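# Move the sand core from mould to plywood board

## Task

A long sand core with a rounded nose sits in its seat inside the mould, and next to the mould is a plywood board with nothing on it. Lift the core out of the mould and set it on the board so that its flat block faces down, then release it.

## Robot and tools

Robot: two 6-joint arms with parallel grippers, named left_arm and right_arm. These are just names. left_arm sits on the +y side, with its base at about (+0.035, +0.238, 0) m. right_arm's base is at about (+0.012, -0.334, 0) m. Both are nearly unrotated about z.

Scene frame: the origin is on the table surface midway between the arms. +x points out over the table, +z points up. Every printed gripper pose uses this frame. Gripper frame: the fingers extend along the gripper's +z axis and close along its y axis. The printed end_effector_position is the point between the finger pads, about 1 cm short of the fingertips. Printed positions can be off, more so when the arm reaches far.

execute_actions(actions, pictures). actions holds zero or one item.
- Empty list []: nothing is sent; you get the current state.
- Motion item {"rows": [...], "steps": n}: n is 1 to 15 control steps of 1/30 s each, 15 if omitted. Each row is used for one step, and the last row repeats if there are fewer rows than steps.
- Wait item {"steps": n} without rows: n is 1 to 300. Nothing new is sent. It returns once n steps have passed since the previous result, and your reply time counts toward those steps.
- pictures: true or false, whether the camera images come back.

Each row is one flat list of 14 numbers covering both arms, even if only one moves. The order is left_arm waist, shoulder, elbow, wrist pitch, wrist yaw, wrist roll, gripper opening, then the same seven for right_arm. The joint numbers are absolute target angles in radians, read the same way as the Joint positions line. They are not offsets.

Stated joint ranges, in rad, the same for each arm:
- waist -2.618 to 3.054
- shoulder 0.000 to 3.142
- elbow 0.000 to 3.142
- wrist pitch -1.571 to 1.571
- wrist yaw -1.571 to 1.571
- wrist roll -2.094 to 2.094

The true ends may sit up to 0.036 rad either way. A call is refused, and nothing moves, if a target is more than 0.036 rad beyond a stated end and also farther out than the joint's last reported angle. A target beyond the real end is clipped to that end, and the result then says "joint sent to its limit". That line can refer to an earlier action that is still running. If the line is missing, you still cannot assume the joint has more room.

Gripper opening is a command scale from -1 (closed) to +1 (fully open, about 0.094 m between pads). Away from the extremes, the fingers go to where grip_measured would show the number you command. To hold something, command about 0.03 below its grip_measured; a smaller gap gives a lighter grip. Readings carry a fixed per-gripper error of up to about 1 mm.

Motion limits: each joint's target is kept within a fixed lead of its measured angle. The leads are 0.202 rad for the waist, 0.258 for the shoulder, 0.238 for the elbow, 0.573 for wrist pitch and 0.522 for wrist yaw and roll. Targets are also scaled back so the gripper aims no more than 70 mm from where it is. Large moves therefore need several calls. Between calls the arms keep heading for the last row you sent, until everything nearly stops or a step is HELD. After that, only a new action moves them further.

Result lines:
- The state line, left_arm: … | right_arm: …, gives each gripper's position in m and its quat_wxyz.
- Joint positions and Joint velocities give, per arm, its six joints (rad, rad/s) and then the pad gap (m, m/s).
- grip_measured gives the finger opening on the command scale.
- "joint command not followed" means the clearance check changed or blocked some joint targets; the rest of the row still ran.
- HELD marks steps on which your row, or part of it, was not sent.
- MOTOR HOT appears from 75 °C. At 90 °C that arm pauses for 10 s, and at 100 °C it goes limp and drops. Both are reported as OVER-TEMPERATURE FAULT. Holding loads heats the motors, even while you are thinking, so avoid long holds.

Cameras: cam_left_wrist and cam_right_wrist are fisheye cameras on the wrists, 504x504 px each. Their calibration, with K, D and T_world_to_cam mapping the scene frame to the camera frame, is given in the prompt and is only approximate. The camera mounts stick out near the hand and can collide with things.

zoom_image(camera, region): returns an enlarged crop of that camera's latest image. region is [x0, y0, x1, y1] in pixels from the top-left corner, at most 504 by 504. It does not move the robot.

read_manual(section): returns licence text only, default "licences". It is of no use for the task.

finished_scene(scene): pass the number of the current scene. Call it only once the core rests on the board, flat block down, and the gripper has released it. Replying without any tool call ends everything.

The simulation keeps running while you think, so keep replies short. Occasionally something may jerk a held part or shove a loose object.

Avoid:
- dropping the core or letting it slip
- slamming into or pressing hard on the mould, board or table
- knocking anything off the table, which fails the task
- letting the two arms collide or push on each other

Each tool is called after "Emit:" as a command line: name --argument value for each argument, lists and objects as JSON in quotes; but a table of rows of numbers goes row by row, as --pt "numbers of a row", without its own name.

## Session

Emit:
execute_actions --actions '[]'

Scene clock: 0.00 s of 4400.00 s.
left_arm: end_effector_position=(+0.1542, +0.4383, +0.2123) grip_measured=+1.000 end_effector_quat_wxyz=(-0.493, +0.595, -0.505, -0.385) | right_arm: end_effector_position=(+0.2785, -0.3910, +0.2737) grip_measured=+1.000 end_effector_quat_wxyz=(+0.180, +0.852, +0.479, +0.113)
Joint positions: left_arm=[ 0.236  0.655  0.485 -0.538 -1.228 -0.883  0.094] | right_arm=[-0.212  1.329  1.609 -1.45   0.157  1.972  0.094]
Joint velocities: left_arm=[-0.027 -0.012 -0.007 -0.051  0.022 -0.022  0.   ] | right_arm=[-0.002 -0.012  0.002 -0.007  0.007 -0.066  0.   ]
Motor temperatures (°C, as the motors report them): left_arm=[26 31 29 28 27 24] | right_arm=[26 29 30 29 26 24]
camera_calibration (this result's frames):
cam_left_wrist: T_world_to_cam=[[0.979589, 0.0441005, 0.196114, -0.204838], [0.163073, -0.744789, -0.647068, 0.486902], [0.117527, 0.665841, -0.736779, -0.0529384], [0, 0, 0, 1]] pos_world=[0.127478, 0.406921, 0.316226]
cam_right_wrist: T_world_to_cam=[[-0.762833, 0.504624, -0.404277, 0.515766], [0.25383, 0.808757, 0.530549, 0.123357], [0.59469, 0.302103, -0.745036, 0.254517], [0, 0, 0, 1]] pos_world=[0.210773, -0.436924, 0.33269]

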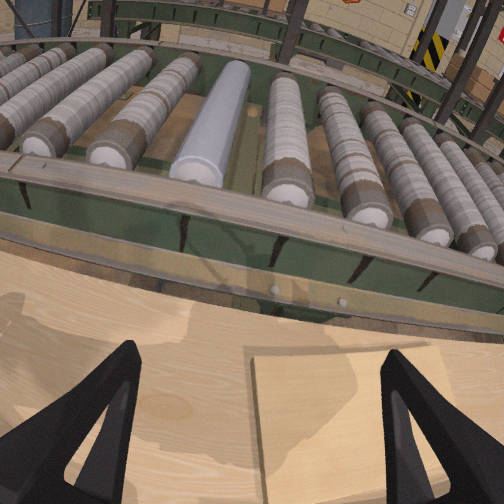

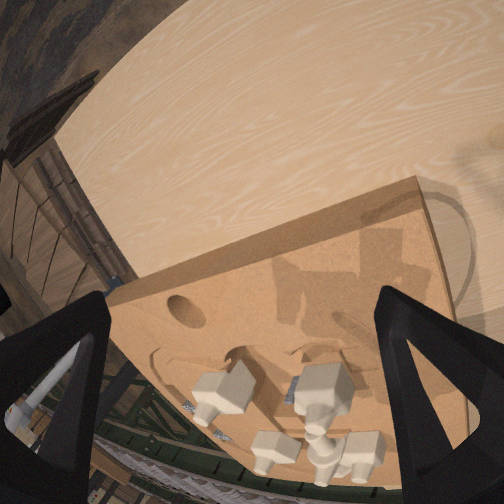

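Emit:
execute_actions --actions '[{"rows": [[0.236,0.657,0.488,-0.540,-1.225,-0.881,1,-0.212,1.329,1.609,-1.45,0.157,1.972,1],[0.234,0.663,0.497,-0.545,-1.215,-0.873,1,-0.212,1.329,1.609,-1.45,0.157,1.972,1],[0.231,0.673,0.512,-0.554,-1.198,-0.861,1,-0.212,1.329,1.609,-1.45,0.157,1.972,1],[0.228,0.687,0.533,-0.567,-1.175,-0.845,1,-0.212,1.329,1.609,-1.45,0.157,1.972,1],[0.224,0.705,0.560,-0.582,-1.146,-0.824,1,-0.212,1.329,1.609,-1.45,0.157,1.972,1],[0.218,0.726,0.591,-0.601,-1.111,-0.799,1,-0.212,1.329,1.609,-1.45,0.157,1.972,1],[0.212,0.751,0.628,-0.623,-1.070,-0.770,1,-0.212,1.329,1.609,-1.45,0.157,1.972,1],[0.205,0.778,0.669,-0.647,-1.025,-0.737,1,-0.212,1.329,1.609,-1.45,0.157,1.972,1],[0.198,0.809,0.715,-0.674,-0.975,-0.701,1,-0.212,1.329,1.609,-1.45,0.157,1.972,1],[0.190,0.841,0.764,-0.704,-0.921,-0.662,1,-0.212,1.329,1.609,-1.45,0.157,1.972,1],[0.181,0.876,0.816,-0.734,-0.864,-0.621,1,-0.212,1.329,1.609,-1.45,0.157,1.972,1],[0.172,0.912,0.870,-0.767,-0.804,-0.578,1,-0.212,1.329,1.609,-1.45,0.157,1.972,1],[0.162,0.950,0.927,-0.800,-0.742,-0.533,1,-0.212,1.329,1.609,-1.45,0.157,1.972,1],[0.153,0.989,0.984,-0.834,-0.678,-0.488,1,-0.212,1.329,1.609,-1.45,0.157,1.972,1],[0.143,1.028,1.043,-0.869,-0.614,-0.442,1,-0.212,1.329,1.609,-1.45,0.157,1.972,1]], "steps": 15}]' --pictures false

Emit:
execute_actions --actions '[{"rows": [[0.133,1.066,1.101,-0.904,-0.550,-0.395,1,-0.212,1.329,1.609,-1.45,0.157,1.972,1],[0.124,1.105,1.158,-0.938,-0.486,-0.350,1,-0.212,1.329,1.609,-1.45,0.157,1.972,1],[0.114,1.143,1.215,-0.971,-0.424,-0.305,1,-0.212,1.329,1.609,-1.45,0.157,1.972,1],[0.105,1.179,1.269,-1.004,-0.364,-0.262,1,-0.212,1.329,1.609,-1.45,0.157,1.972,1],[0.096,1.214,1.321,-1.034,-0.307,-0.221,1,-0.212,1.329,1.609,-1.45,0.157,1.972,1],[0.088,1.246,1.370,-1.064,-0.253,-0.182,1,-0.212,1.329,1.609,-1.45,0.157,1.972,1],[0.081,1.277,1.416,-1.091,-0.203,-0.146,1,-0.212,1.329,1.609,-1.45,0.157,1.972,1],[0.074,1.304,1.457,-1.115,-0.158,-0.113,1,-0.212,1.329,1.609,-1.45,0.157,1.972,1],[0.068,1.329,1.494,-1.137,-0.117,-0.084,1,-0.212,1.329,1.609,-1.45,0.157,1.972,1],[0.062,1.350,1.525,-1.156,-0.082,-0.059,1,-0.212,1.329,1.609,-1.45,0.157,1.972,1],[0.058,1.368,1.552,-1.171,-0.053,-0.038,1,-0.212,1.329,1.609,-1.45,0.157,1.972,1],[0.055,1.382,1.573,-1.184,-0.030,-0.022,1,-0.212,1.329,1.609,-1.45,0.157,1.972,1],[0.052,1.392,1.588,-1.193,-0.013,-0.010,1,-0.212,1.329,1.609,-1.45,0.157,1.972,1],[0.050,1.398,1.597,-1.198,-0.003,-0.002,1,-0.212,1.329,1.609,-1.45,0.157,1.972,1],[0.050,1.4,1.6,-1.2,0,0,1,-0.212,1.329,1.609,-1.45,0.157,1.972,1]], "steps": 15}]' --pictures false

Emit:
execute_actions --actions '[{"steps": 10}]'

Scene clock: 47.07 s of 4400.00 s.
left_arm: end_effector_position=(+0.2596, +0.4092, +0.2570) grip_measured=+1.000 end_effector_quat_wxyz=(+0.436, -0.465, +0.716, +0.284) | right_arm: end_effector_position=(+0.2785, -0.3910, +0.2737) grip_measured=+1.000 end_effector_quat_wxyz=(+0.180, +0.852, +0.479, +0.113)
Joint positions: left_arm=[ 0.169  0.946  0.923 -0.735 -0.842 -0.613  0.094] | right_arm=[-0.212  1.329  1.609 -1.45   0.157  1.972  0.094]
Joint velocities: left_arm=[-0.281  1.126  1.697 -0.857  1.502  1.136  0.   ] | right_arm=[-0.002  0.007  0.012 -0.007  0.022 -0.007  0.   ]
Motor temperatures (°C, as the motors report them): left_arm=[26 31 31 29 28 24] | right_arm=[26 29 31 29 26 24]
Steps of this call (steps 1 to 90: nothing new was sent; then 43.57 s passed at rest; steps 91 to 105: all 15 steps of this action). Readings (joint positions):
91: left_arm=[0.236 0.655 0.485 -0.538 -1.227 -0.883] | right_arm=[-0.212 1.329 1.609 -1.450 0.157 1.972]
92: left_arm=[0.236 0.655 0.485 -0.538 -1.225 -0.883] | right_arm=[-0.212 1.329 1.609 -1.450 0.157 1.972]
94: left_arm=[0.236 0.657 0.488 -0.541 -1.212 -0.876] | right_arm=[-0.212 1.329 1.609 -1.450 0.157 1.972]
98: left_arm=[0.226 0.719 0.571 -0.586 -1.137 -0.826] | right_arm=[-0.212 1.329 1.609 -1.450 0.157 1.972]
105: the state above

Scene clock: 47.57 s of 4400.00 s.
left_arm: end_effector_position=(+0.3807, +0.2737, +0.2803) grip_measured=+1.000 end_effector_quat_wxyz=(+0.311, -0.076, +0.946, +0.045) | right_arm: end_effector_position=(+0.2785, -0.3910, +0.2737) grip_measured=+1.000 end_effector_quat_wxyz=(+0.180, +0.852, +0.479, +0.113)
Joint positions: left_arm=[ 0.058  1.383  1.56  -1.116 -0.105 -0.079  0.094] | right_arm=[-0.212  1.329  1.609 -1.45   0.157  1.972  0.094]
Joint velocities: left_arm=[-0.056  0.208  0.286 -0.432  0.652  0.388  0.   ] | right_arm=[ 0.007  0.012 -0.007 -0.037  0.037 -0.022  0.   ]
Motor temperatures (°C, as the motors report them): left_arm=[26 31 31 29 28 24] | right_arm=[26 29 31 29 26 24]
Steps of this call (steps 1 to 15: all 15 steps of this action). Readings (joint positions):
1: left_arm=[0.159 0.985 0.982 -0.763 -0.787 -0.573] | right_arm=[-0.212 1.329 1.609 -1.450 0.157 1.972]
2: left_arm=[0.150 1.023 1.041 -0.791 -0.731 -0.531] | right_arm=[-0.212 1.329 1.609 -1.450 0.157 1.972]
4: left_arm=[0.130 1.100 1.156 -0.850 -0.614 -0.447] | right_arm=[-0.212 1.329 1.609 -1.450 0.157 1.972]
8: left_arm=[0.095 1.241 1.362 -0.967 -0.387 -0.283] | right_arm=[-0.212 1.329 1.609 -1.450 0.157 1.972]
15: the state above

Scene clock: 47.90 s of 4400.00 s.
left_arm: end_effector_position=(+0.3708, +0.2570, +0.2721) grip_measured=+1.000 end_effector_quat_wxyz=(+0.281, -0.030, +0.959, +0.013) | right_arm: end_effector_position=(+0.2785, -0.3910, +0.2737) grip_measured=+1.000 end_effector_quat_wxyz=(+0.180, +0.852, +0.479, +0.113)
Joint positions: left_arm=[ 0.056  1.39   1.571 -1.183 -0.017 -0.013  0.094] | right_arm=[-0.212  1.329  1.609 -1.45   0.157  1.972  0.094]
Joint velocities: left_arm=[-0.002 -0.002  0.002 -0.037  0.11   0.051  0.   ] | right_arm=[-0.012 -0.007 -0.007  0.037 -0.066  0.037  0.   ]
Motor temperatures (°C, as the motors report them): left_arm=[26 31 31 29 28 24] | right_arm=[26 29 31 29 26 24]
Steps of this call (steps 1 to 10: the robot went on to your last target). Readings (joint positions):
1: left_arm=[0.057 1.388 1.566 -1.128 -0.084 -0.064] | right_arm=[-0.212 1.329 1.609 -1.450 0.157 1.972]
2: left_arm=[0.056 1.390 1.569 -1.138 -0.067 -0.052] | right_arm=[-0.212 1.329 1.609 -1.450 0.157 1.972]
4: left_arm=[0.056 1.390 1.571 -1.157 -0.045 -0.035] | right_arm=[-0.212 1.329 1.609 -1.450 0.157 1.972]
8: left_arm=[0.056 1.390 1.571 -1.178 -0.023 -0.017] | right_arm=[-0.212 1.329 1.609 -1.450 0.157 1.972]
10: the state above
camera_calibration (this result's frames):
cam_left_wrist: T_world_to_cam=[[0.0913359, -0.995133, -0.0369928, 0.239151], [-0.994552, -0.0930305, 0.0470186, 0.428107], [-0.0502312, 0.0324967, -0.998209, 0.382454], [0, 0, 0, 1]] pos_world=[0.423143, 0.265386, 0.370487]
cam_right_wrist: T_world_to_cam=[[-0.762833, 0.504624, -0.404277, 0.515766], [0.25383, 0.808757, 0.530549, 0.123357], [0.59469, 0.302103, -0.745036, 0.254517], [0, 0, 0, 1]] pos_world=[0.210773, -0.436924, 0.33269]

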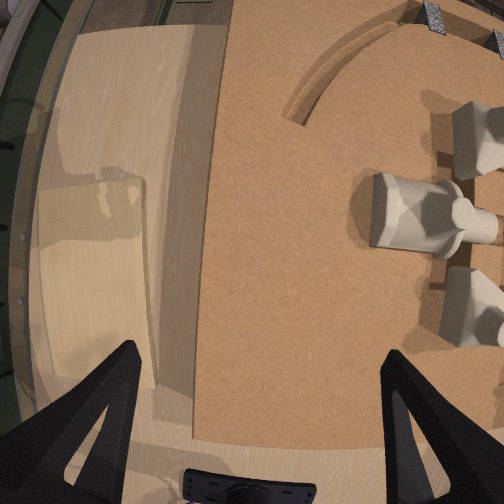

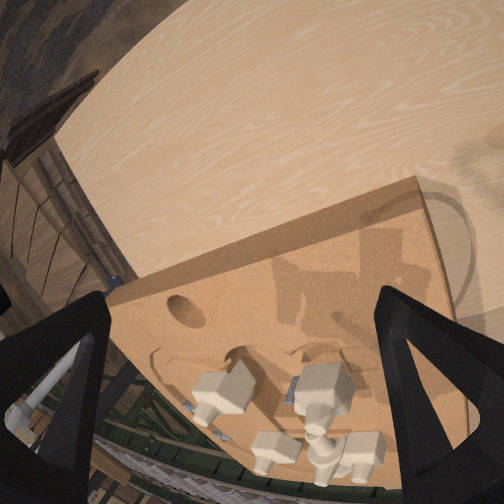

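Emit:
zoom_image --camera "cam_left_wrist" --region '[344, 140, 504, 300]'

Emit:
zoom_image --camera "cam_left_wrist" --region '[0, 150, 250, 420]'

Region (344, 140, 504, 300) of cam_left_wrist's 504x504 image, scaled by 3.150, with more detail than that image has.

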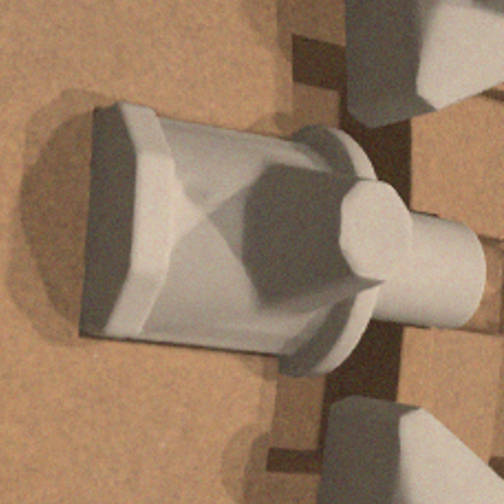

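Region (0, 150, 250, 420) of cam_left_wrist's 504x504 image, scaled by 1.867, with more detail than that image has; it fills the left 467 columns of this view, and the rest is white.

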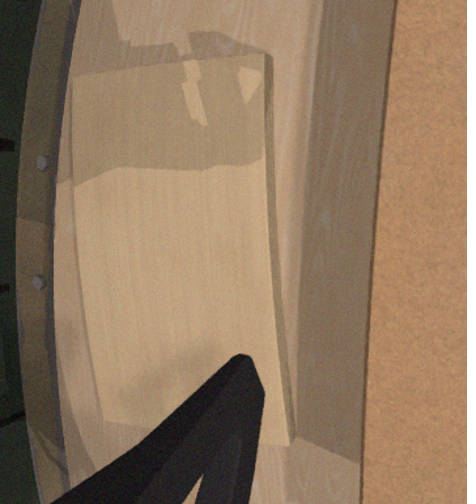

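Emit:
execute_actions --actions '[{"rows": [[0.049,1.402,1.601,-1.2,0,0,1,-0.212,1.329,1.609,-1.45,0.157,1.972,1],[0.046,1.406,1.604,-1.201,0,0,0.96,-0.212,1.329,1.609,-1.45,0.157,1.972,1],[0.042,1.414,1.609,-1.202,0,0,0.92,-0.212,1.329,1.609,-1.45,0.157,1.972,1],[0.035,1.424,1.615,-1.203,0,0,0.88,-0.212,1.329,1.609,-1.45,0.157,1.972,1],[0.027,1.438,1.624,-1.204,0,0,0.84,-0.212,1.329,1.609,-1.45,0.157,1.972,1],[0.017,1.453,1.634,-1.206,0,0,0.8,-0.212,1.329,1.609,-1.45,0.157,1.972,1],[0.006,1.472,1.646,-1.208,0,0,0.76,-0.212,1.329,1.609,-1.45,0.157,1.972,1],[-0.007,1.493,1.659,-1.21,0,0,0.72,-0.212,1.329,1.609,-1.45,0.157,1.972,1],[-0.020,1.515,1.674,-1.213,0,0,0.68,-0.212,1.329,1.609,-1.45,0.157,1.972,1],[-0.036,1.540,1.689,-1.216,0,0,0.64,-0.212,1.329,1.609,-1.45,0.157,1.972,1],[-0.051,1.566,1.706,-1.218,0,0,0.6,-0.212,1.329,1.609,-1.45,0.157,1.972,1],[-0.068,1.593,1.723,-1.221,0,0,0.56,-0.212,1.329,1.609,-1.45,0.157,1.972,1],[-0.085,1.622,1.741,-1.225,0,0,0.52,-0.212,1.329,1.609,-1.45,0.157,1.972,1],[-0.103,1.651,1.760,-1.228,0,0,0.48,-0.212,1.329,1.609,-1.45,0.157,1.972,1],[-0.121,1.680,1.779,-1.231,0,0,0.44,-0.212,1.329,1.609,-1.45,0.157,1.972,1]], "steps": 15}]' --pictures false

Emit:
execute_actions --actions '[{"rows": [[-0.139,1.709,1.797,-1.234,0,0,0.4,-0.212,1.329,1.609,-1.45,0.157,1.972,1],[-0.157,1.738,1.816,-1.237,0,0,0.36,-0.212,1.329,1.609,-1.45,0.157,1.972,1],[-0.174,1.767,1.834,-1.241,0,0,0.32,-0.212,1.329,1.609,-1.45,0.157,1.972,1],[-0.191,1.794,1.851,-1.244,0,0,0.28,-0.212,1.329,1.609,-1.45,0.157,1.972,1],[-0.207,1.820,1.868,-1.247,0,0,0.24,-0.212,1.329,1.609,-1.45,0.157,1.972,1],[-0.222,1.845,1.883,-1.249,0,0,0.2,-0.212,1.329,1.609,-1.45,0.157,1.972,1],[-0.235,1.867,1.898,-1.252,0,0,0.16,-0.212,1.329,1.609,-1.45,0.157,1.972,1],[-0.248,1.888,1.911,-1.254,0,0,0.12,-0.212,1.329,1.609,-1.45,0.157,1.972,1],[-0.259,1.907,1.923,-1.256,0,0,0.1,-0.212,1.329,1.609,-1.45,0.157,1.972,1],[-0.269,1.922,1.933,-1.258,0,0,0.1,-0.212,1.329,1.609,-1.45,0.157,1.972,1],[-0.277,1.936,1.942,-1.259,0,0,0.1,-0.212,1.329,1.609,-1.45,0.157,1.972,1],[-0.284,1.946,1.948,-1.26,0,0,0.1,-0.212,1.329,1.609,-1.45,0.157,1.972,1],[-0.288,1.954,1.953,-1.261,0,0,0.1,-0.212,1.329,1.609,-1.45,0.157,1.972,1],[-0.291,1.958,1.956,-1.262,0,0,0.1,-0.212,1.329,1.609,-1.45,0.157,1.972,1],[-0.292,1.960,1.957,-1.262,0,0,0.1,-0.212,1.329,1.609,-1.45,0.157,1.972,1]], "steps": 15}]' --pictures false

Emit:
execute_actions --actions '[{"steps": 10}]'

Scene clock: 101.33 s of 4400.00 s.
left_arm: end_effector_position=(+0.4141, +0.2055, +0.2488) grip_measured=+0.462 end_effector_quat_wxyz=(+0.235, +0.041, +0.971, -0.008) | right_arm: end_effector_position=(+0.2785, -0.3910, +0.2737) grip_measured=+1.000 end_effector_quat_wxyz=(+0.180, +0.852, +0.479, +0.113)
Joint positions: left_arm=[-0.08   1.612  1.725 -1.21  -0.008 -0.005  0.069] | right_arm=[-0.212  1.329  1.609 -1.45   0.157  1.972  0.094]
Joint velocities: left_arm=[-0.496  0.872  0.53  -0.11   0.022 -0.022 -0.041] | right_arm=[ 0.002  0.002 -0.017  0.051 -0.007 -0.037  0.   ]
Motor temperatures (°C, as the motors report them): left_arm=[26 31 32 30 28 24] | right_arm=[26 29 30 29 26 24]
Steps of this call (steps 1 to 30: the robot went on to your last target; steps 31 to 90: nothing new was sent; then 49.93 s passed at rest; steps 91 to 105: all 15 steps of this action). Readings (joint positions):
91: left_arm=[0.056 1.390 1.572 -1.190 -0.009 -0.005] | right_arm=[-0.212 1.329 1.609 -1.450 0.157 1.972]
92: left_arm=[0.056 1.390 1.572 -1.190 -0.009 -0.005] | right_arm=[-0.212 1.329 1.609 -1.450 0.157 1.972]
94: left_arm=[0.053 1.393 1.575 -1.193 -0.009 -0.005] | right_arm=[-0.212 1.329 1.609 -1.450 0.157 1.972]
98: left_arm=[0.023 1.436 1.616 -1.200 -0.009 -0.005] | right_arm=[-0.212 1.329 1.609 -1.450 0.157 1.972]
105: the state above

Scene clock: 101.83 s of 4400.00 s.
left_arm: end_effector_position=(+0.4534, +0.1111, +0.1774) grip_measured=+0.102 end_effector_quat_wxyz=(+0.146, +0.144, +0.979, -0.020) | right_arm: end_effector_position=(+0.2785, -0.3910, +0.2737) grip_measured=+1.000 end_effector_quat_wxyz=(+0.180, +0.852, +0.479, +0.113)
Joint positions: left_arm=[-0.286  1.953  1.918 -1.241 -0.004 -0.005  0.052] | right_arm=[-0.212  1.329  1.609 -1.45   0.157  1.972  0.094]
Joint velocities: left_arm=[-0.11   0.159  0.081 -0.095  0.037 -0.022  0.   ] | right_arm=[ 0.007 -0.002  0.012  0.007 -0.022 -0.051  0.   ]
Motor temperatures (°C, as the motors report them): left_arm=[26 31 32 30 28 24] | right_arm=[26 29 30 29 26 24]
Steps of this call (steps 1 to 15: all 15 steps of this action). Readings (joint positions):
1: left_arm=[-0.097 1.643 1.743 -1.212 -0.008 -0.005] | right_arm=[-0.212 1.329 1.609 -1.450 0.157 1.972]
2: left_arm=[-0.115 1.674 1.761 -1.213 -0.008 -0.005] | right_arm=[-0.212 1.329 1.609 -1.450 0.157 1.972]
4: left_arm=[-0.151 1.735 1.796 -1.218 -0.007 -0.005] | right_arm=[-0.212 1.329 1.609 -1.450 0.157 1.972]
8: left_arm=[-0.217 1.844 1.858 -1.227 -0.007 -0.005] | right_arm=[-0.212 1.329 1.609 -1.450 0.157 1.972]
15: the state above

Scene clock: 102.17 s of 4400.00 s.
left_arm: end_effector_position=(+0.4531, +0.1092, +0.1779) grip_measured=+0.102 end_effector_quat_wxyz=(+0.144, +0.146, +0.978, -0.020) | right_arm: end_effector_position=(+0.2785, -0.3910, +0.2737) grip_measured=+1.000 end_effector_quat_wxyz=(+0.180, +0.852, +0.479, +0.113)
Joint positions: left_arm=[-0.29   1.959  1.93  -1.25  -0.004 -0.004  0.052] | right_arm=[-0.212  1.329  1.609 -1.45   0.157  1.972  0.094]
Joint velocities: left_arm=[ 0.002  0.002  0.002 -0.037  0.066 -0.037  0.001] | right_arm=[ 0.002  0.002 -0.012  0.066  0.022 -0.051  0.   ]
Motor temperatures (°C, as the motors report them): left_arm=[26 31 32 30 28 24] | right_arm=[26 29 30 29 26 24]
Steps of this call (steps 1 to 10: the robot went on to your last target). Readings (joint positions):
1: left_arm=[-0.289 1.957 1.920 -1.243 -0.004 -0.004] | right_arm=[-0.212 1.329 1.609 -1.450 0.157 1.972]
2: left_arm=[-0.290 1.959 1.922 -1.244 -0.004 -0.004] | right_arm=[-0.212 1.329 1.609 -1.450 0.157 1.972]
4: left_arm=[-0.290 1.959 1.924 -1.249 -0.004 -0.004] | right_arm=[-0.212 1.329 1.609 -1.450 0.157 1.972]
8: left_arm=[-0.290 1.959 1.930 -1.250 -0.004 -0.004] | right_arm=[-0.212 1.329 1.609 -1.450 0.157 1.972]
10: the state above
camera_calibration (this result's frames):
cam_left_wrist: T_world_to_cam=[[-0.275356, -0.960607, -0.0376061, 0.243577], [-0.914213, 0.249558, 0.319274, 0.378431], [-0.297312, 0.122294, -0.946916, 0.390348], [0, 0, 0, 1]] pos_world=[0.529092, 0.0918038, 0.257964]
cam_right_wrist: T_world_to_cam=[[-0.762833, 0.504624, -0.404277, 0.515766], [0.25383, 0.808757, 0.530549, 0.123357], [0.59469, 0.302103, -0.745036, 0.254517], [0, 0, 0, 1]] pos_world=[0.210773, -0.436924, 0.33269]

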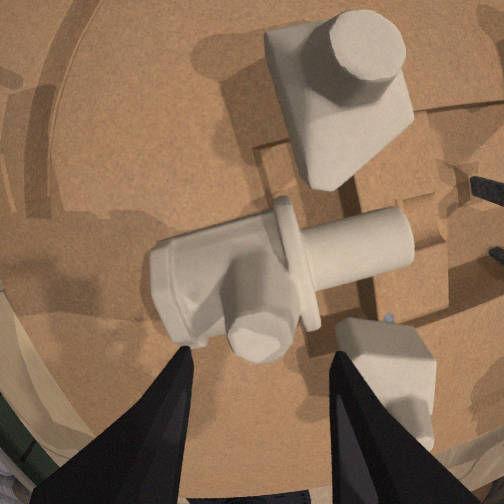

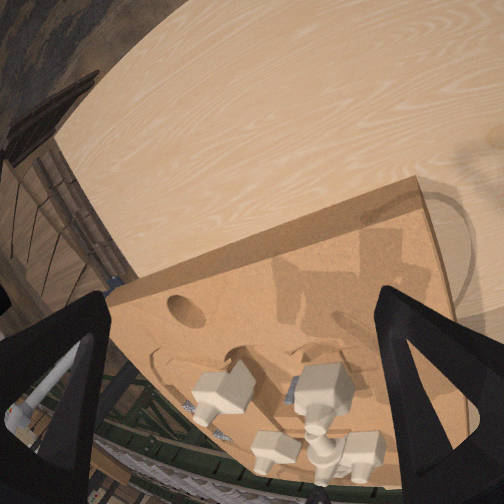

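Emit:
execute_actions --actions '[{"rows": [[-0.292,1.961,1.945,-1.25,0,0,0.1,-0.212,1.329,1.609,-1.45,0.157,1.972,1],[-0.292,1.962,1.932,-1.24,0,0,0.08,-0.212,1.329,1.609,-1.45,0.157,1.972,1],[-0.292,1.963,1.92,-1.23,0,0,0.06,-0.212,1.329,1.609,-1.45,0.157,1.972,1],[-0.292,1.964,1.908,-1.219,0,0,0.04,-0.212,1.329,1.609,-1.45,0.157,1.972,1],[-0.292,1.965,1.895,-1.207,0,0,0.02,-0.212,1.329,1.609,-1.45,0.157,1.972,1],[-0.292,1.966,1.881,-1.194,0,0,0,-0.212,1.329,1.609,-1.45,0.157,1.972,1],[-0.292,1.967,1.867,-1.181,0,0,0,-0.212,1.329,1.609,-1.45,0.157,1.972,1],[-0.292,1.968,1.853,-1.168,0,0,0,-0.212,1.329,1.609,-1.45,0.157,1.972,1],[-0.292,1.968,1.839,-1.155,0,0,0,-0.212,1.329,1.609,-1.45,0.157,1.972,1],[-0.292,1.968,1.826,-1.143,0,0,0,-0.212,1.329,1.609,-1.45,0.157,1.972,1],[-0.292,1.968,1.814,-1.132,0,0,0,-0.212,1.329,1.609,-1.45,0.157,1.972,1],[-0.292,1.968,1.803,-1.122,0,0,0,-0.212,1.329,1.609,-1.45,0.157,1.972,1],[-0.292,1.968,1.794,-1.114,0,0,0,-0.212,1.329,1.609,-1.45,0.157,1.972,1],[-0.292,1.968,1.788,-1.109,0,0,0,-0.212,1.329,1.609,-1.45,0.157,1.972,1],[-0.292,1.968,1.785,-1.108,0,0,0,-0.212,1.329,1.609,-1.45,0.157,1.972,1]], "steps": 15}]' --pictures false

Emit:
execute_actions --actions '[{"steps": 15}]'

Scene clock: 135.60 s of 4400.00 s.
left_arm: end_effector_position=(+0.4499, +0.1102, +0.1437) grip_measured=+0.002 end_effector_quat_wxyz=(+0.127, +0.147, +0.981, -0.018) | right_arm: end_effector_position=(+0.2785, -0.3910, +0.2737) grip_measured=+1.000 end_effector_quat_wxyz=(+0.180, +0.852, +0.479, +0.113)
Joint positions: left_arm=[-0.29   1.959  1.802 -1.157 -0.004 -0.004  0.047] | right_arm=[-0.212  1.329  1.609 -1.45   0.157  1.972  0.094]
Joint velocities: left_arm=[ 0.002  0.002 -0.208  0.125  0.007 -0.007 -0.   ] | right_arm=[ 0.002  0.002  0.002 -0.037 -0.154  0.022  0.   ]
Motor temperatures (°C, as the motors report them): left_arm=[26 33 32 29 28 24] | right_arm=[26 29 30 29 26 24]
Steps of this call (steps 1 to 30: the robot went on to your last target; steps 31 to 90: nothing new was sent; then 29.93 s passed at rest; steps 91 to 105: all 15 steps of this action). Readings (joint positions):
91: left_arm=[-0.290 1.959 1.930 -1.252 -0.004 -0.004] | right_arm=[-0.212 1.329 1.609 -1.450 0.157 1.972]
92: left_arm=[-0.290 1.959 1.930 -1.252 -0.004 -0.004] | right_arm=[-0.212 1.329 1.609 -1.450 0.157 1.972]
94: left_arm=[-0.290 1.959 1.928 -1.249 -0.004 -0.004] | right_arm=[-0.212 1.329 1.609 -1.450 0.157 1.972]
98: left_arm=[-0.290 1.959 1.894 -1.216 -0.004 -0.004] | right_arm=[-0.212 1.329 1.609 -1.450 0.157 1.972]
105: the state above

Scene clock: 136.10 s of 4400.00 s.
left_arm: end_effector_position=(+0.4553, +0.1085, +0.1429) grip_measured=+0.002 end_effector_quat_wxyz=(+0.138, +0.147, +0.979, -0.020) | right_arm: end_effector_position=(+0.2785, -0.3910, +0.2737) grip_measured=+1.000 end_effector_quat_wxyz=(+0.180, +0.852, +0.479, +0.113)
Joint positions: left_arm=[-0.29   1.959  1.793 -1.125 -0.004 -0.004  0.047] | right_arm=[-0.212  1.329  1.609 -1.45   0.157  1.972  0.094]
Joint velocities: left_arm=[ 0.002 -0.002 -0.017  0.051 -0.007 -0.037  0.001] | right_arm=[-0.002 -0.012 -0.002 -0.022 -0.037  0.022  0.   ]
Motor temperatures (°C, as the motors report them): left_arm=[26 33 32 29 28 24] | right_arm=[26 29 30 29 26 24]
Steps of this call (steps 1 to 15: the robot went on to your last target). Readings (joint positions):
1: left_arm=[-0.290 1.959 1.797 -1.152 -0.004 -0.004] | right_arm=[-0.212 1.329 1.609 -1.450 0.157 1.972]
2: left_arm=[-0.290 1.959 1.794 -1.148 -0.004 -0.004] | right_arm=[-0.212 1.329 1.609 -1.450 0.157 1.972]
4: left_arm=[-0.290 1.959 1.793 -1.141 -0.004 -0.004] | right_arm=[-0.212 1.329 1.609 -1.450 0.157 1.972]
8: left_arm=[-0.290 1.959 1.793 -1.130 -0.004 -0.004] | right_arm=[-0.212 1.329 1.609 -1.450 0.157 1.972]
15: the state above
camera_calibration (this result's frames):
cam_left_wrist: T_world_to_cam=[[-0.275754, -0.960482, -0.0378542, 0.242415], [-0.910785, 0.248491, 0.329732, 0.3888], [-0.307295, 0.125402, -0.943315, 0.361685], [0, 0, 0, 1]] pos_world=[0.532104, 0.0908661, 0.222159]
cam_right_wrist: T_world_to_cam=[[-0.762833, 0.504624, -0.404277, 0.515766], [0.25383, 0.808757, 0.530549, 0.123357], [0.59469, 0.302103, -0.745036, 0.254517], [0, 0, 0, 1]] pos_world=[0.210773, -0.436924, 0.33269]

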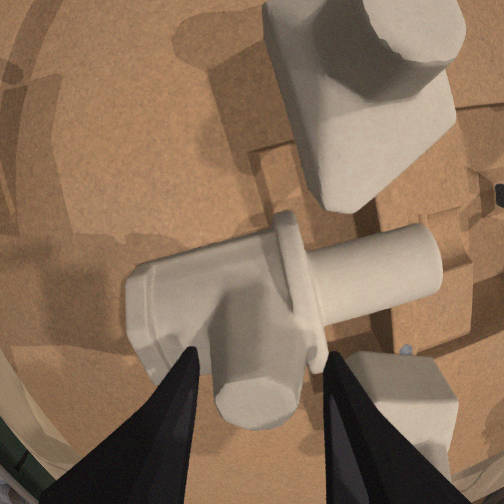

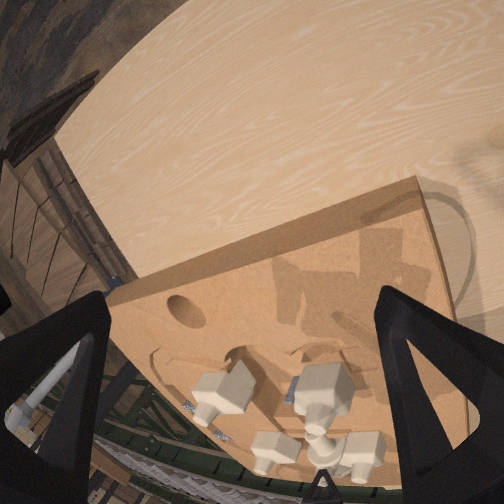

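Emit:
execute_actions --actions '[{"rows": [[-0.288,1.972,1.785,-1.108,0,0,-0.03,-0.212,1.329,1.609,-1.45,0.157,1.972,1],[-0.284,1.975,1.785,-1.108,0,0,-0.07,-0.212,1.329,1.609,-1.45,0.157,1.972,1],[-0.281,1.978,1.785,-1.108,0,0,-0.11,-0.212,1.329,1.609,-1.45,0.157,1.972,1],[-0.279,1.980,1.785,-1.108,0,0,-0.15,-0.212,1.329,1.609,-1.45,0.157,1.972,1],[-0.279,1.980,1.785,-1.108,0,0,-0.18,-0.212,1.329,1.609,-1.45,0.157,1.972,1],[-0.279,1.980,1.785,-1.108,0,0,-0.21,-0.212,1.329,1.609,-1.45,0.157,1.972,1],[-0.279,1.980,1.785,-1.108,0,0,-0.235,-0.212,1.329,1.609,-1.45,0.157,1.972,1],[-0.279,1.980,1.785,-1.108,0,0,-0.255,-0.212,1.329,1.609,-1.45,0.157,1.972,1],[-0.279,1.980,1.785,-1.108,0,0,-0.27,-0.212,1.329,1.609,-1.45,0.157,1.972,1],[-0.279,1.980,1.785,-1.108,0,0,-0.285,-0.212,1.329,1.609,-1.45,0.157,1.972,1],[-0.279,1.980,1.785,-1.108,0,0,-0.30,-0.212,1.329,1.609,-1.45,0.157,1.972,1],[-0.279,1.980,1.785,-1.108,0,0,-0.315,-0.212,1.329,1.609,-1.45,0.157,1.972,1],[-0.279,1.980,1.785,-1.108,0,0,-0.33,-0.212,1.329,1.609,-1.45,0.157,1.972,1]], "steps": 15}]'

Scene clock: 151.17 s of 4400.00 s.
left_arm: end_effector_position=(+0.4559, +0.1097, +0.1424) grip_measured=-0.307 end_effector_quat_wxyz=(+0.138, +0.145, +0.980, -0.020) | right_arm: end_effector_position=(+0.2785, -0.3910, +0.2737) grip_measured=+1.000 end_effector_quat_wxyz=(+0.180, +0.852, +0.479, +0.113)
Joint positions: left_arm=[-0.287  1.96   1.793 -1.123 -0.002 -0.005  0.033] | right_arm=[-0.212  1.329  1.609 -1.45   0.157  1.972  0.094]
Joint velocities: left_arm=[-0.007 -0.012  0.002 -0.037 -0.081 -0.037 -0.   ] | right_arm=[-0.002  0.012 -0.002  0.007  0.007  0.007  0.   ]
Motor temperatures (°C, as the motors report them): left_arm=[26 33 31 29 28 24] | right_arm=[26 29 30 29 26 24]
Steps of this call (steps 1 to 15: the robot went on to your last target; steps 16 to 90: nothing new was sent; then 11.57 s passed at rest; steps 91 to 105: all 15 steps of this action). Readings (joint positions):
91: left_arm=[-0.290 1.959 1.793 -1.124 -0.004 -0.004] | right_arm=[-0.212 1.329 1.609 -1.450 0.157 1.972]
92: left_arm=[-0.290 1.959 1.793 -1.124 -0.004 -0.004] | right_arm=[-0.212 1.329 1.609 -1.450 0.157 1.972]
94: left_arm=[-0.290 1.959 1.793 -1.124 -0.004 -0.004] | right_arm=[-0.212 1.329 1.609 -1.450 0.157 1.972]
98: left_arm=[-0.287 1.959 1.793 -1.124 -0.004 -0.004] | right_arm=[-0.212 1.329 1.609 -1.450 0.157 1.972]
105: the state above
camera_calibration (this result's frames):
cam_left_wrist: T_world_to_cam=[[-0.272434, -0.961476, -0.0366585, 0.242118], [-0.911408, 0.24566, 0.330131, 0.389853], [-0.308407, 0.12335, -0.943223, 0.361935], [0, 0, 0, 1]] pos_world=[0.5329, 0.092375, 0.221559]
cam_right_wrist: T_world_to_cam=[[-0.762833, 0.504624, -0.404277, 0.515766], [0.25383, 0.808757, 0.530549, 0.123357], [0.59469, 0.302103, -0.745036, 0.254517], [0, 0, 0, 1]] pos_world=[0.210773, -0.436924, 0.33269]

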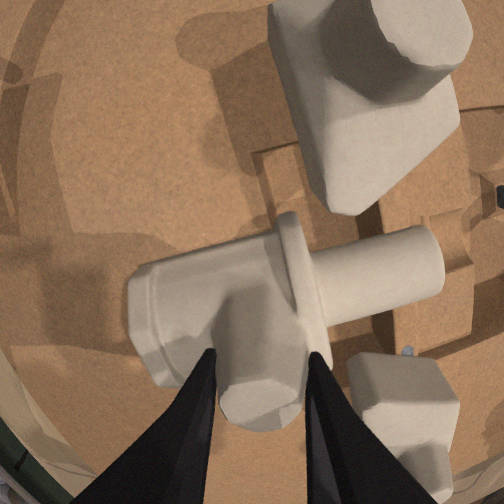

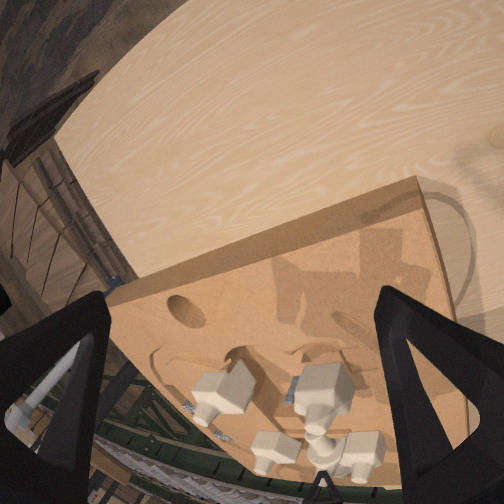

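Emit:
execute_actions --actions '[{"rows": [[-0.285,1.97,1.797,-1.108,0,0,-0.345,-0.212,1.329,1.609,-1.45,0.157,1.972,1],[-0.285,1.96,1.809,-1.108,0,0,-0.345,-0.212,1.329,1.609,-1.45,0.157,1.972,1],[-0.285,1.95,1.821,-1.108,0,0,-0.345,-0.212,1.329,1.609,-1.45,0.157,1.972,1],[-0.285,1.942,1.833,-1.108,0,0,-0.345,-0.212,1.329,1.609,-1.45,0.157,1.972,1],[-0.285,1.936,1.845,-1.11,0,0,-0.345,-0.212,1.329,1.609,-1.45,0.157,1.972,1],[-0.285,1.936,1.853,-1.117,0,0,-0.345,-0.212,1.329,1.609,-1.45,0.157,1.972,1],[-0.285,1.937,1.861,-1.124,0,0,-0.345,-0.212,1.329,1.609,-1.45,0.157,1.972,1],[-0.285,1.938,1.869,-1.131,0,0,-0.345,-0.212,1.329,1.609,-1.45,0.157,1.972,1],[-0.285,1.939,1.878,-1.139,0,0,-0.345,-0.212,1.329,1.609,-1.45,0.157,1.972,1],[-0.285,1.940,1.887,-1.147,0,0,-0.345,-0.212,1.329,1.609,-1.45,0.157,1.972,1],[-0.285,1.941,1.896,-1.155,0,0,-0.345,-0.212,1.329,1.609,-1.45,0.157,1.972,1],[-0.285,1.942,1.906,-1.163,0,0,-0.345,-0.212,1.329,1.609,-1.45,0.157,1.972,1],[-0.285,1.944,1.916,-1.172,0,0,-0.345,-0.212,1.329,1.609,-1.45,0.157,1.972,1],[-0.285,1.945,1.926,-1.181,0,0,-0.345,-0.212,1.329,1.609,-1.45,0.157,1.972,1],[-0.285,1.947,1.937,-1.19,0,0,-0.345,-0.212,1.329,1.609,-1.45,0.157,1.972,1]], "steps": 15}]' --pictures false

Emit:
execute_actions --actions '[{"rows": [[-0.285,1.949,1.948,-1.199,0,0,-0.345,-0.212,1.329,1.609,-1.45,0.157,1.972,1],[-0.285,1.951,1.959,-1.208,0,0,-0.345,-0.212,1.329,1.609,-1.45,0.157,1.972,1],[-0.285,1.953,1.970,-1.217,0,0,-0.345,-0.212,1.329,1.609,-1.45,0.157,1.972,1],[-0.285,1.955,1.981,-1.226,0,0,-0.345,-0.212,1.329,1.609,-1.45,0.157,1.972,1],[-0.285,1.957,1.992,-1.235,0,0,-0.345,-0.212,1.329,1.609,-1.45,0.157,1.972,1],[-0.285,1.960,2.005,-1.245,0,0,-0.345,-0.212,1.329,1.609,-1.45,0.157,1.972,1],[-0.285,1.963,2.019,-1.256,0,0,-0.345,-0.212,1.329,1.609,-1.45,0.157,1.972,1],[-0.285,1.966,2.034,-1.268,0,0,-0.345,-0.212,1.329,1.609,-1.45,0.157,1.972,1],[-0.285,1.969,2.049,-1.28,0,0,-0.345,-0.212,1.329,1.609,-1.45,0.157,1.972,1],[-0.285,1.972,2.064,-1.292,0,0,-0.345,-0.212,1.329,1.609,-1.45,0.157,1.972,1],[-0.285,1.975,2.079,-1.304,0,0,-0.345,-0.212,1.329,1.609,-1.45,0.157,1.972,1],[-0.285,1.978,2.094,-1.316,0,0,-0.345,-0.212,1.329,1.609,-1.45,0.157,1.972,1],[-0.285,1.980,2.109,-1.328,0,0,-0.345,-0.212,1.329,1.609,-1.45,0.157,1.972,1],[-0.285,1.980,2.123,-1.341,0,0,-0.345,-0.212,1.329,1.609,-1.45,0.157,1.972,1],[-0.285,1.977,2.136,-1.355,0,0,-0.345,-0.212,1.329,1.609,-1.45,0.157,1.972,1]], "steps": 15}]' --pictures false

Emit:
execute_actions --actions '[{"rows": [[-0.285,1.972,2.147,-1.369,0,0,-0.345,-0.212,1.329,1.609,-1.45,0.157,1.972,1],[-0.285,1.965,2.156,-1.383,0,0,-0.345,-0.212,1.329,1.609,-1.45,0.157,1.972,1],[-0.285,1.957,2.164,-1.397,0,0,-0.345,-0.212,1.329,1.609,-1.45,0.157,1.972,1],[-0.285,1.948,2.171,-1.411,0,0,-0.345,-0.212,1.329,1.609,-1.45,0.157,1.972,1],[-0.285,1.939,2.177,-1.425,0,0,-0.345,-0.212,1.329,1.609,-1.45,0.157,1.972,1],[-0.285,1.930,2.182,-1.438,0,0,-0.345,-0.212,1.329,1.609,-1.45,0.157,1.972,1],[-0.285,1.921,2.186,-1.45,0,0,-0.345,-0.212,1.329,1.609,-1.45,0.157,1.972,1],[-0.285,1.913,2.189,-1.46,0,0,-0.345,-0.212,1.329,1.609,-1.45,0.157,1.972,1],[-0.285,1.906,2.19,-1.468,0,0,-0.345,-0.212,1.329,1.609,-1.45,0.157,1.972,1],[-0.285,1.902,2.19,-1.473,0,0,-0.345,-0.212,1.329,1.609,-1.45,0.157,1.972,1],[-0.285,1.900,2.19,-1.475,0,0,-0.345,-0.212,1.329,1.609,-1.45,0.157,1.972,1]], "steps": 15}]'

Scene clock: 195.17 s of 4400.00 s.
left_arm: end_effector_position=(+0.4550, +0.1100, +0.1534) grip_measured=-0.307 end_effector_quat_wxyz=(+0.132, +0.145, +0.980, -0.019) | right_arm: end_effector_position=(+0.2785, -0.3910, +0.2737) grip_measured=+1.000 end_effector_quat_wxyz=(+0.180, +0.852, +0.479, +0.113)
Joint positions: left_arm=[-0.287  1.974  1.859 -1.188 -0.002 -0.004  0.033] | right_arm=[-0.212  1.329  1.609 -1.45   0.157  1.972  0.094]
Joint velocities: left_arm=[-0.002  0.056  0.295 -0.256 -0.051  0.037 -0.001] | right_arm=[-0.022 -0.002 -0.007  0.066  0.007  0.007  0.   ]
Motor temperatures (°C, as the motors report them): left_arm=[26 33 31 29 28 24] | right_arm=[26 29 30 29 26 24]
Steps of this call (steps 1 to 15: the robot went on to your last target; steps 16 to 90: nothing new was sent; then 40.50 s passed at rest; steps 91 to 105: all 15 steps of this action). Readings (joint positions):
91: left_arm=[-0.287 1.960 1.793 -1.123 -0.002 -0.005] | right_arm=[-0.212 1.329 1.609 -1.450 0.157 1.972]
92: left_arm=[-0.287 1.960 1.793 -1.123 -0.002 -0.005] | right_arm=[-0.212 1.329 1.609 -1.450 0.157 1.972]
94: left_arm=[-0.287 1.960 1.795 -1.124 -0.002 -0.005] | right_arm=[-0.212 1.329 1.609 -1.450 0.157 1.972]
98: left_arm=[-0.287 1.960 1.803 -1.135 -0.002 -0.005] | right_arm=[-0.212 1.329 1.609 -1.450 0.157 1.972]
105: the state above

Scene clock: 195.67 s of 4400.00 s.
left_arm: end_effector_position=(+0.4573, +0.1093, +0.1907) grip_measured=-0.307 end_effector_quat_wxyz=(+0.138, +0.145, +0.980, -0.020) | right_arm: end_effector_position=(+0.2785, -0.3910, +0.2737) grip_measured=+1.000 end_effector_quat_wxyz=(+0.180, +0.852, +0.479, +0.113)
Joint positions: left_arm=[-0.287  2.007  2.055 -1.339 -0.002 -0.004  0.033] | right_arm=[-0.212  1.329  1.609 -1.45   0.157  1.972  0.094]
Joint velocities: left_arm=[-0.007  0.032  0.383 -0.286 -0.007 -0.11  -0.001] | right_arm=[ 0.002 -0.002 -0.017 -0.037 -0.037 -0.007  0.   ]
Motor temperatures (°C, as the motors report them): left_arm=[26 33 31 29 28 24] | right_arm=[26 29 30 29 26 24]
Steps of this call (steps 1 to 15: all 15 steps of this action). Readings (joint positions):
1: left_arm=[-0.287 1.976 1.869 -1.198 -0.002 -0.004] | right_arm=[-0.212 1.329 1.609 -1.450 0.157 1.972]
2: left_arm=[-0.287 1.977 1.880 -1.207 -0.002 -0.004] | right_arm=[-0.212 1.329 1.609 -1.450 0.157 1.972]
4: left_arm=[-0.287 1.980 1.903 -1.226 -0.002 -0.004] | right_arm=[-0.212 1.329 1.609 -1.450 0.157 1.972]
8: left_arm=[-0.287 1.987 1.952 -1.264 -0.002 -0.004] | right_arm=[-0.212 1.329 1.609 -1.450 0.157 1.972]
15: the state above

Scene clock: 196.17 s of 4400.00 s.
left_arm: end_effector_position=(+0.4281, +0.1183, +0.2247) grip_measured=-0.307 end_effector_quat_wxyz=(+0.123, +0.145, +0.982, -0.017) | right_arm: end_effector_position=(+0.2785, -0.3910, +0.2737) grip_measured=+1.000 end_effector_quat_wxyz=(+0.180, +0.852, +0.479, +0.113)
Joint positions: left_arm=[-0.287  1.958  2.136 -1.5   -0.002 -0.004  0.033] | right_arm=[-0.212  1.329  1.609 -1.45   0.157  1.972  0.094]
Joint velocities: left_arm=[ 0.017 -0.1    0.022 -0.212 -0.007  0.051  0.001] | right_arm=[-0.002 -0.002 -0.012  0.037  0.007  0.007  0.   ]
Motor temperatures (°C, as the motors report them): left_arm=[26 33 31 29 28 24] | right_arm=[26 29 30 29 26 24]
Steps of this call (steps 1 to 15: all 15 steps of this action). Readings (joint positions):
1: left_arm=[-0.287 2.007 2.067 -1.350 -0.002 -0.004] | right_arm=[-0.212 1.329 1.609 -1.450 0.157 1.972]
2: left_arm=[-0.287 2.007 2.079 -1.361 -0.002 -0.004] | right_arm=[-0.212 1.329 1.609 -1.450 0.157 1.972]
4: left_arm=[-0.287 2.007 2.102 -1.385 -0.002 -0.004] | right_arm=[-0.212 1.329 1.609 -1.450 0.157 1.972]
8: left_arm=[-0.287 1.998 2.125 -1.433 -0.002 -0.004] | right_arm=[-0.212 1.329 1.609 -1.450 0.157 1.972]
15: the state above
camera_calibration (this result's frames):
cam_left_wrist: T_world_to_cam=[[-0.273894, -0.961031, -0.0374303, 0.246532], [-0.901018, 0.24279, 0.359471, 0.324458], [-0.336375, 0.132183, -0.932405, 0.438447], [0, 0, 0, 1]] pos_world=[0.507349, 0.100195, 0.301405]
cam_right_wrist: T_world_to_cam=[[-0.762833, 0.504624, -0.404277, 0.515766], [0.25383, 0.808757, 0.530549, 0.123357], [0.59469, 0.302103, -0.745036, 0.254517], [0, 0, 0, 1]] pos_world=[0.210773, -0.436924, 0.33269]

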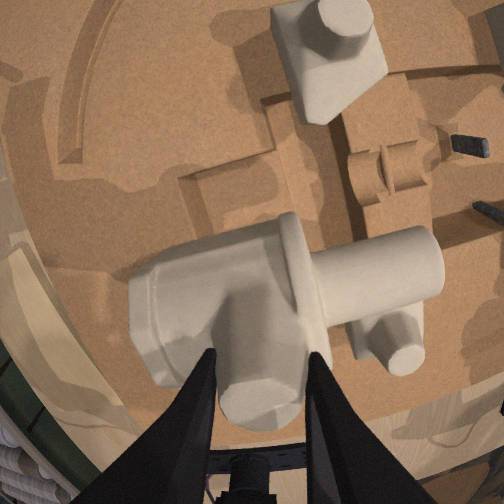

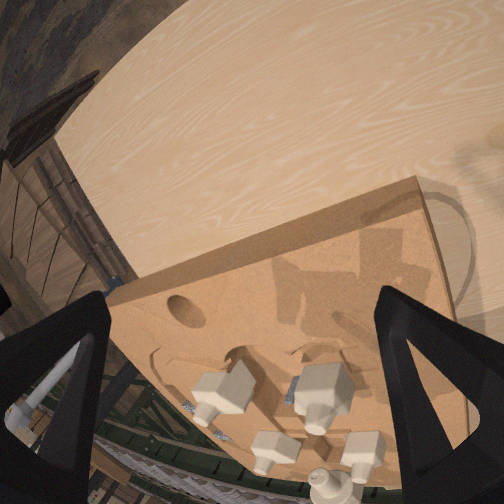

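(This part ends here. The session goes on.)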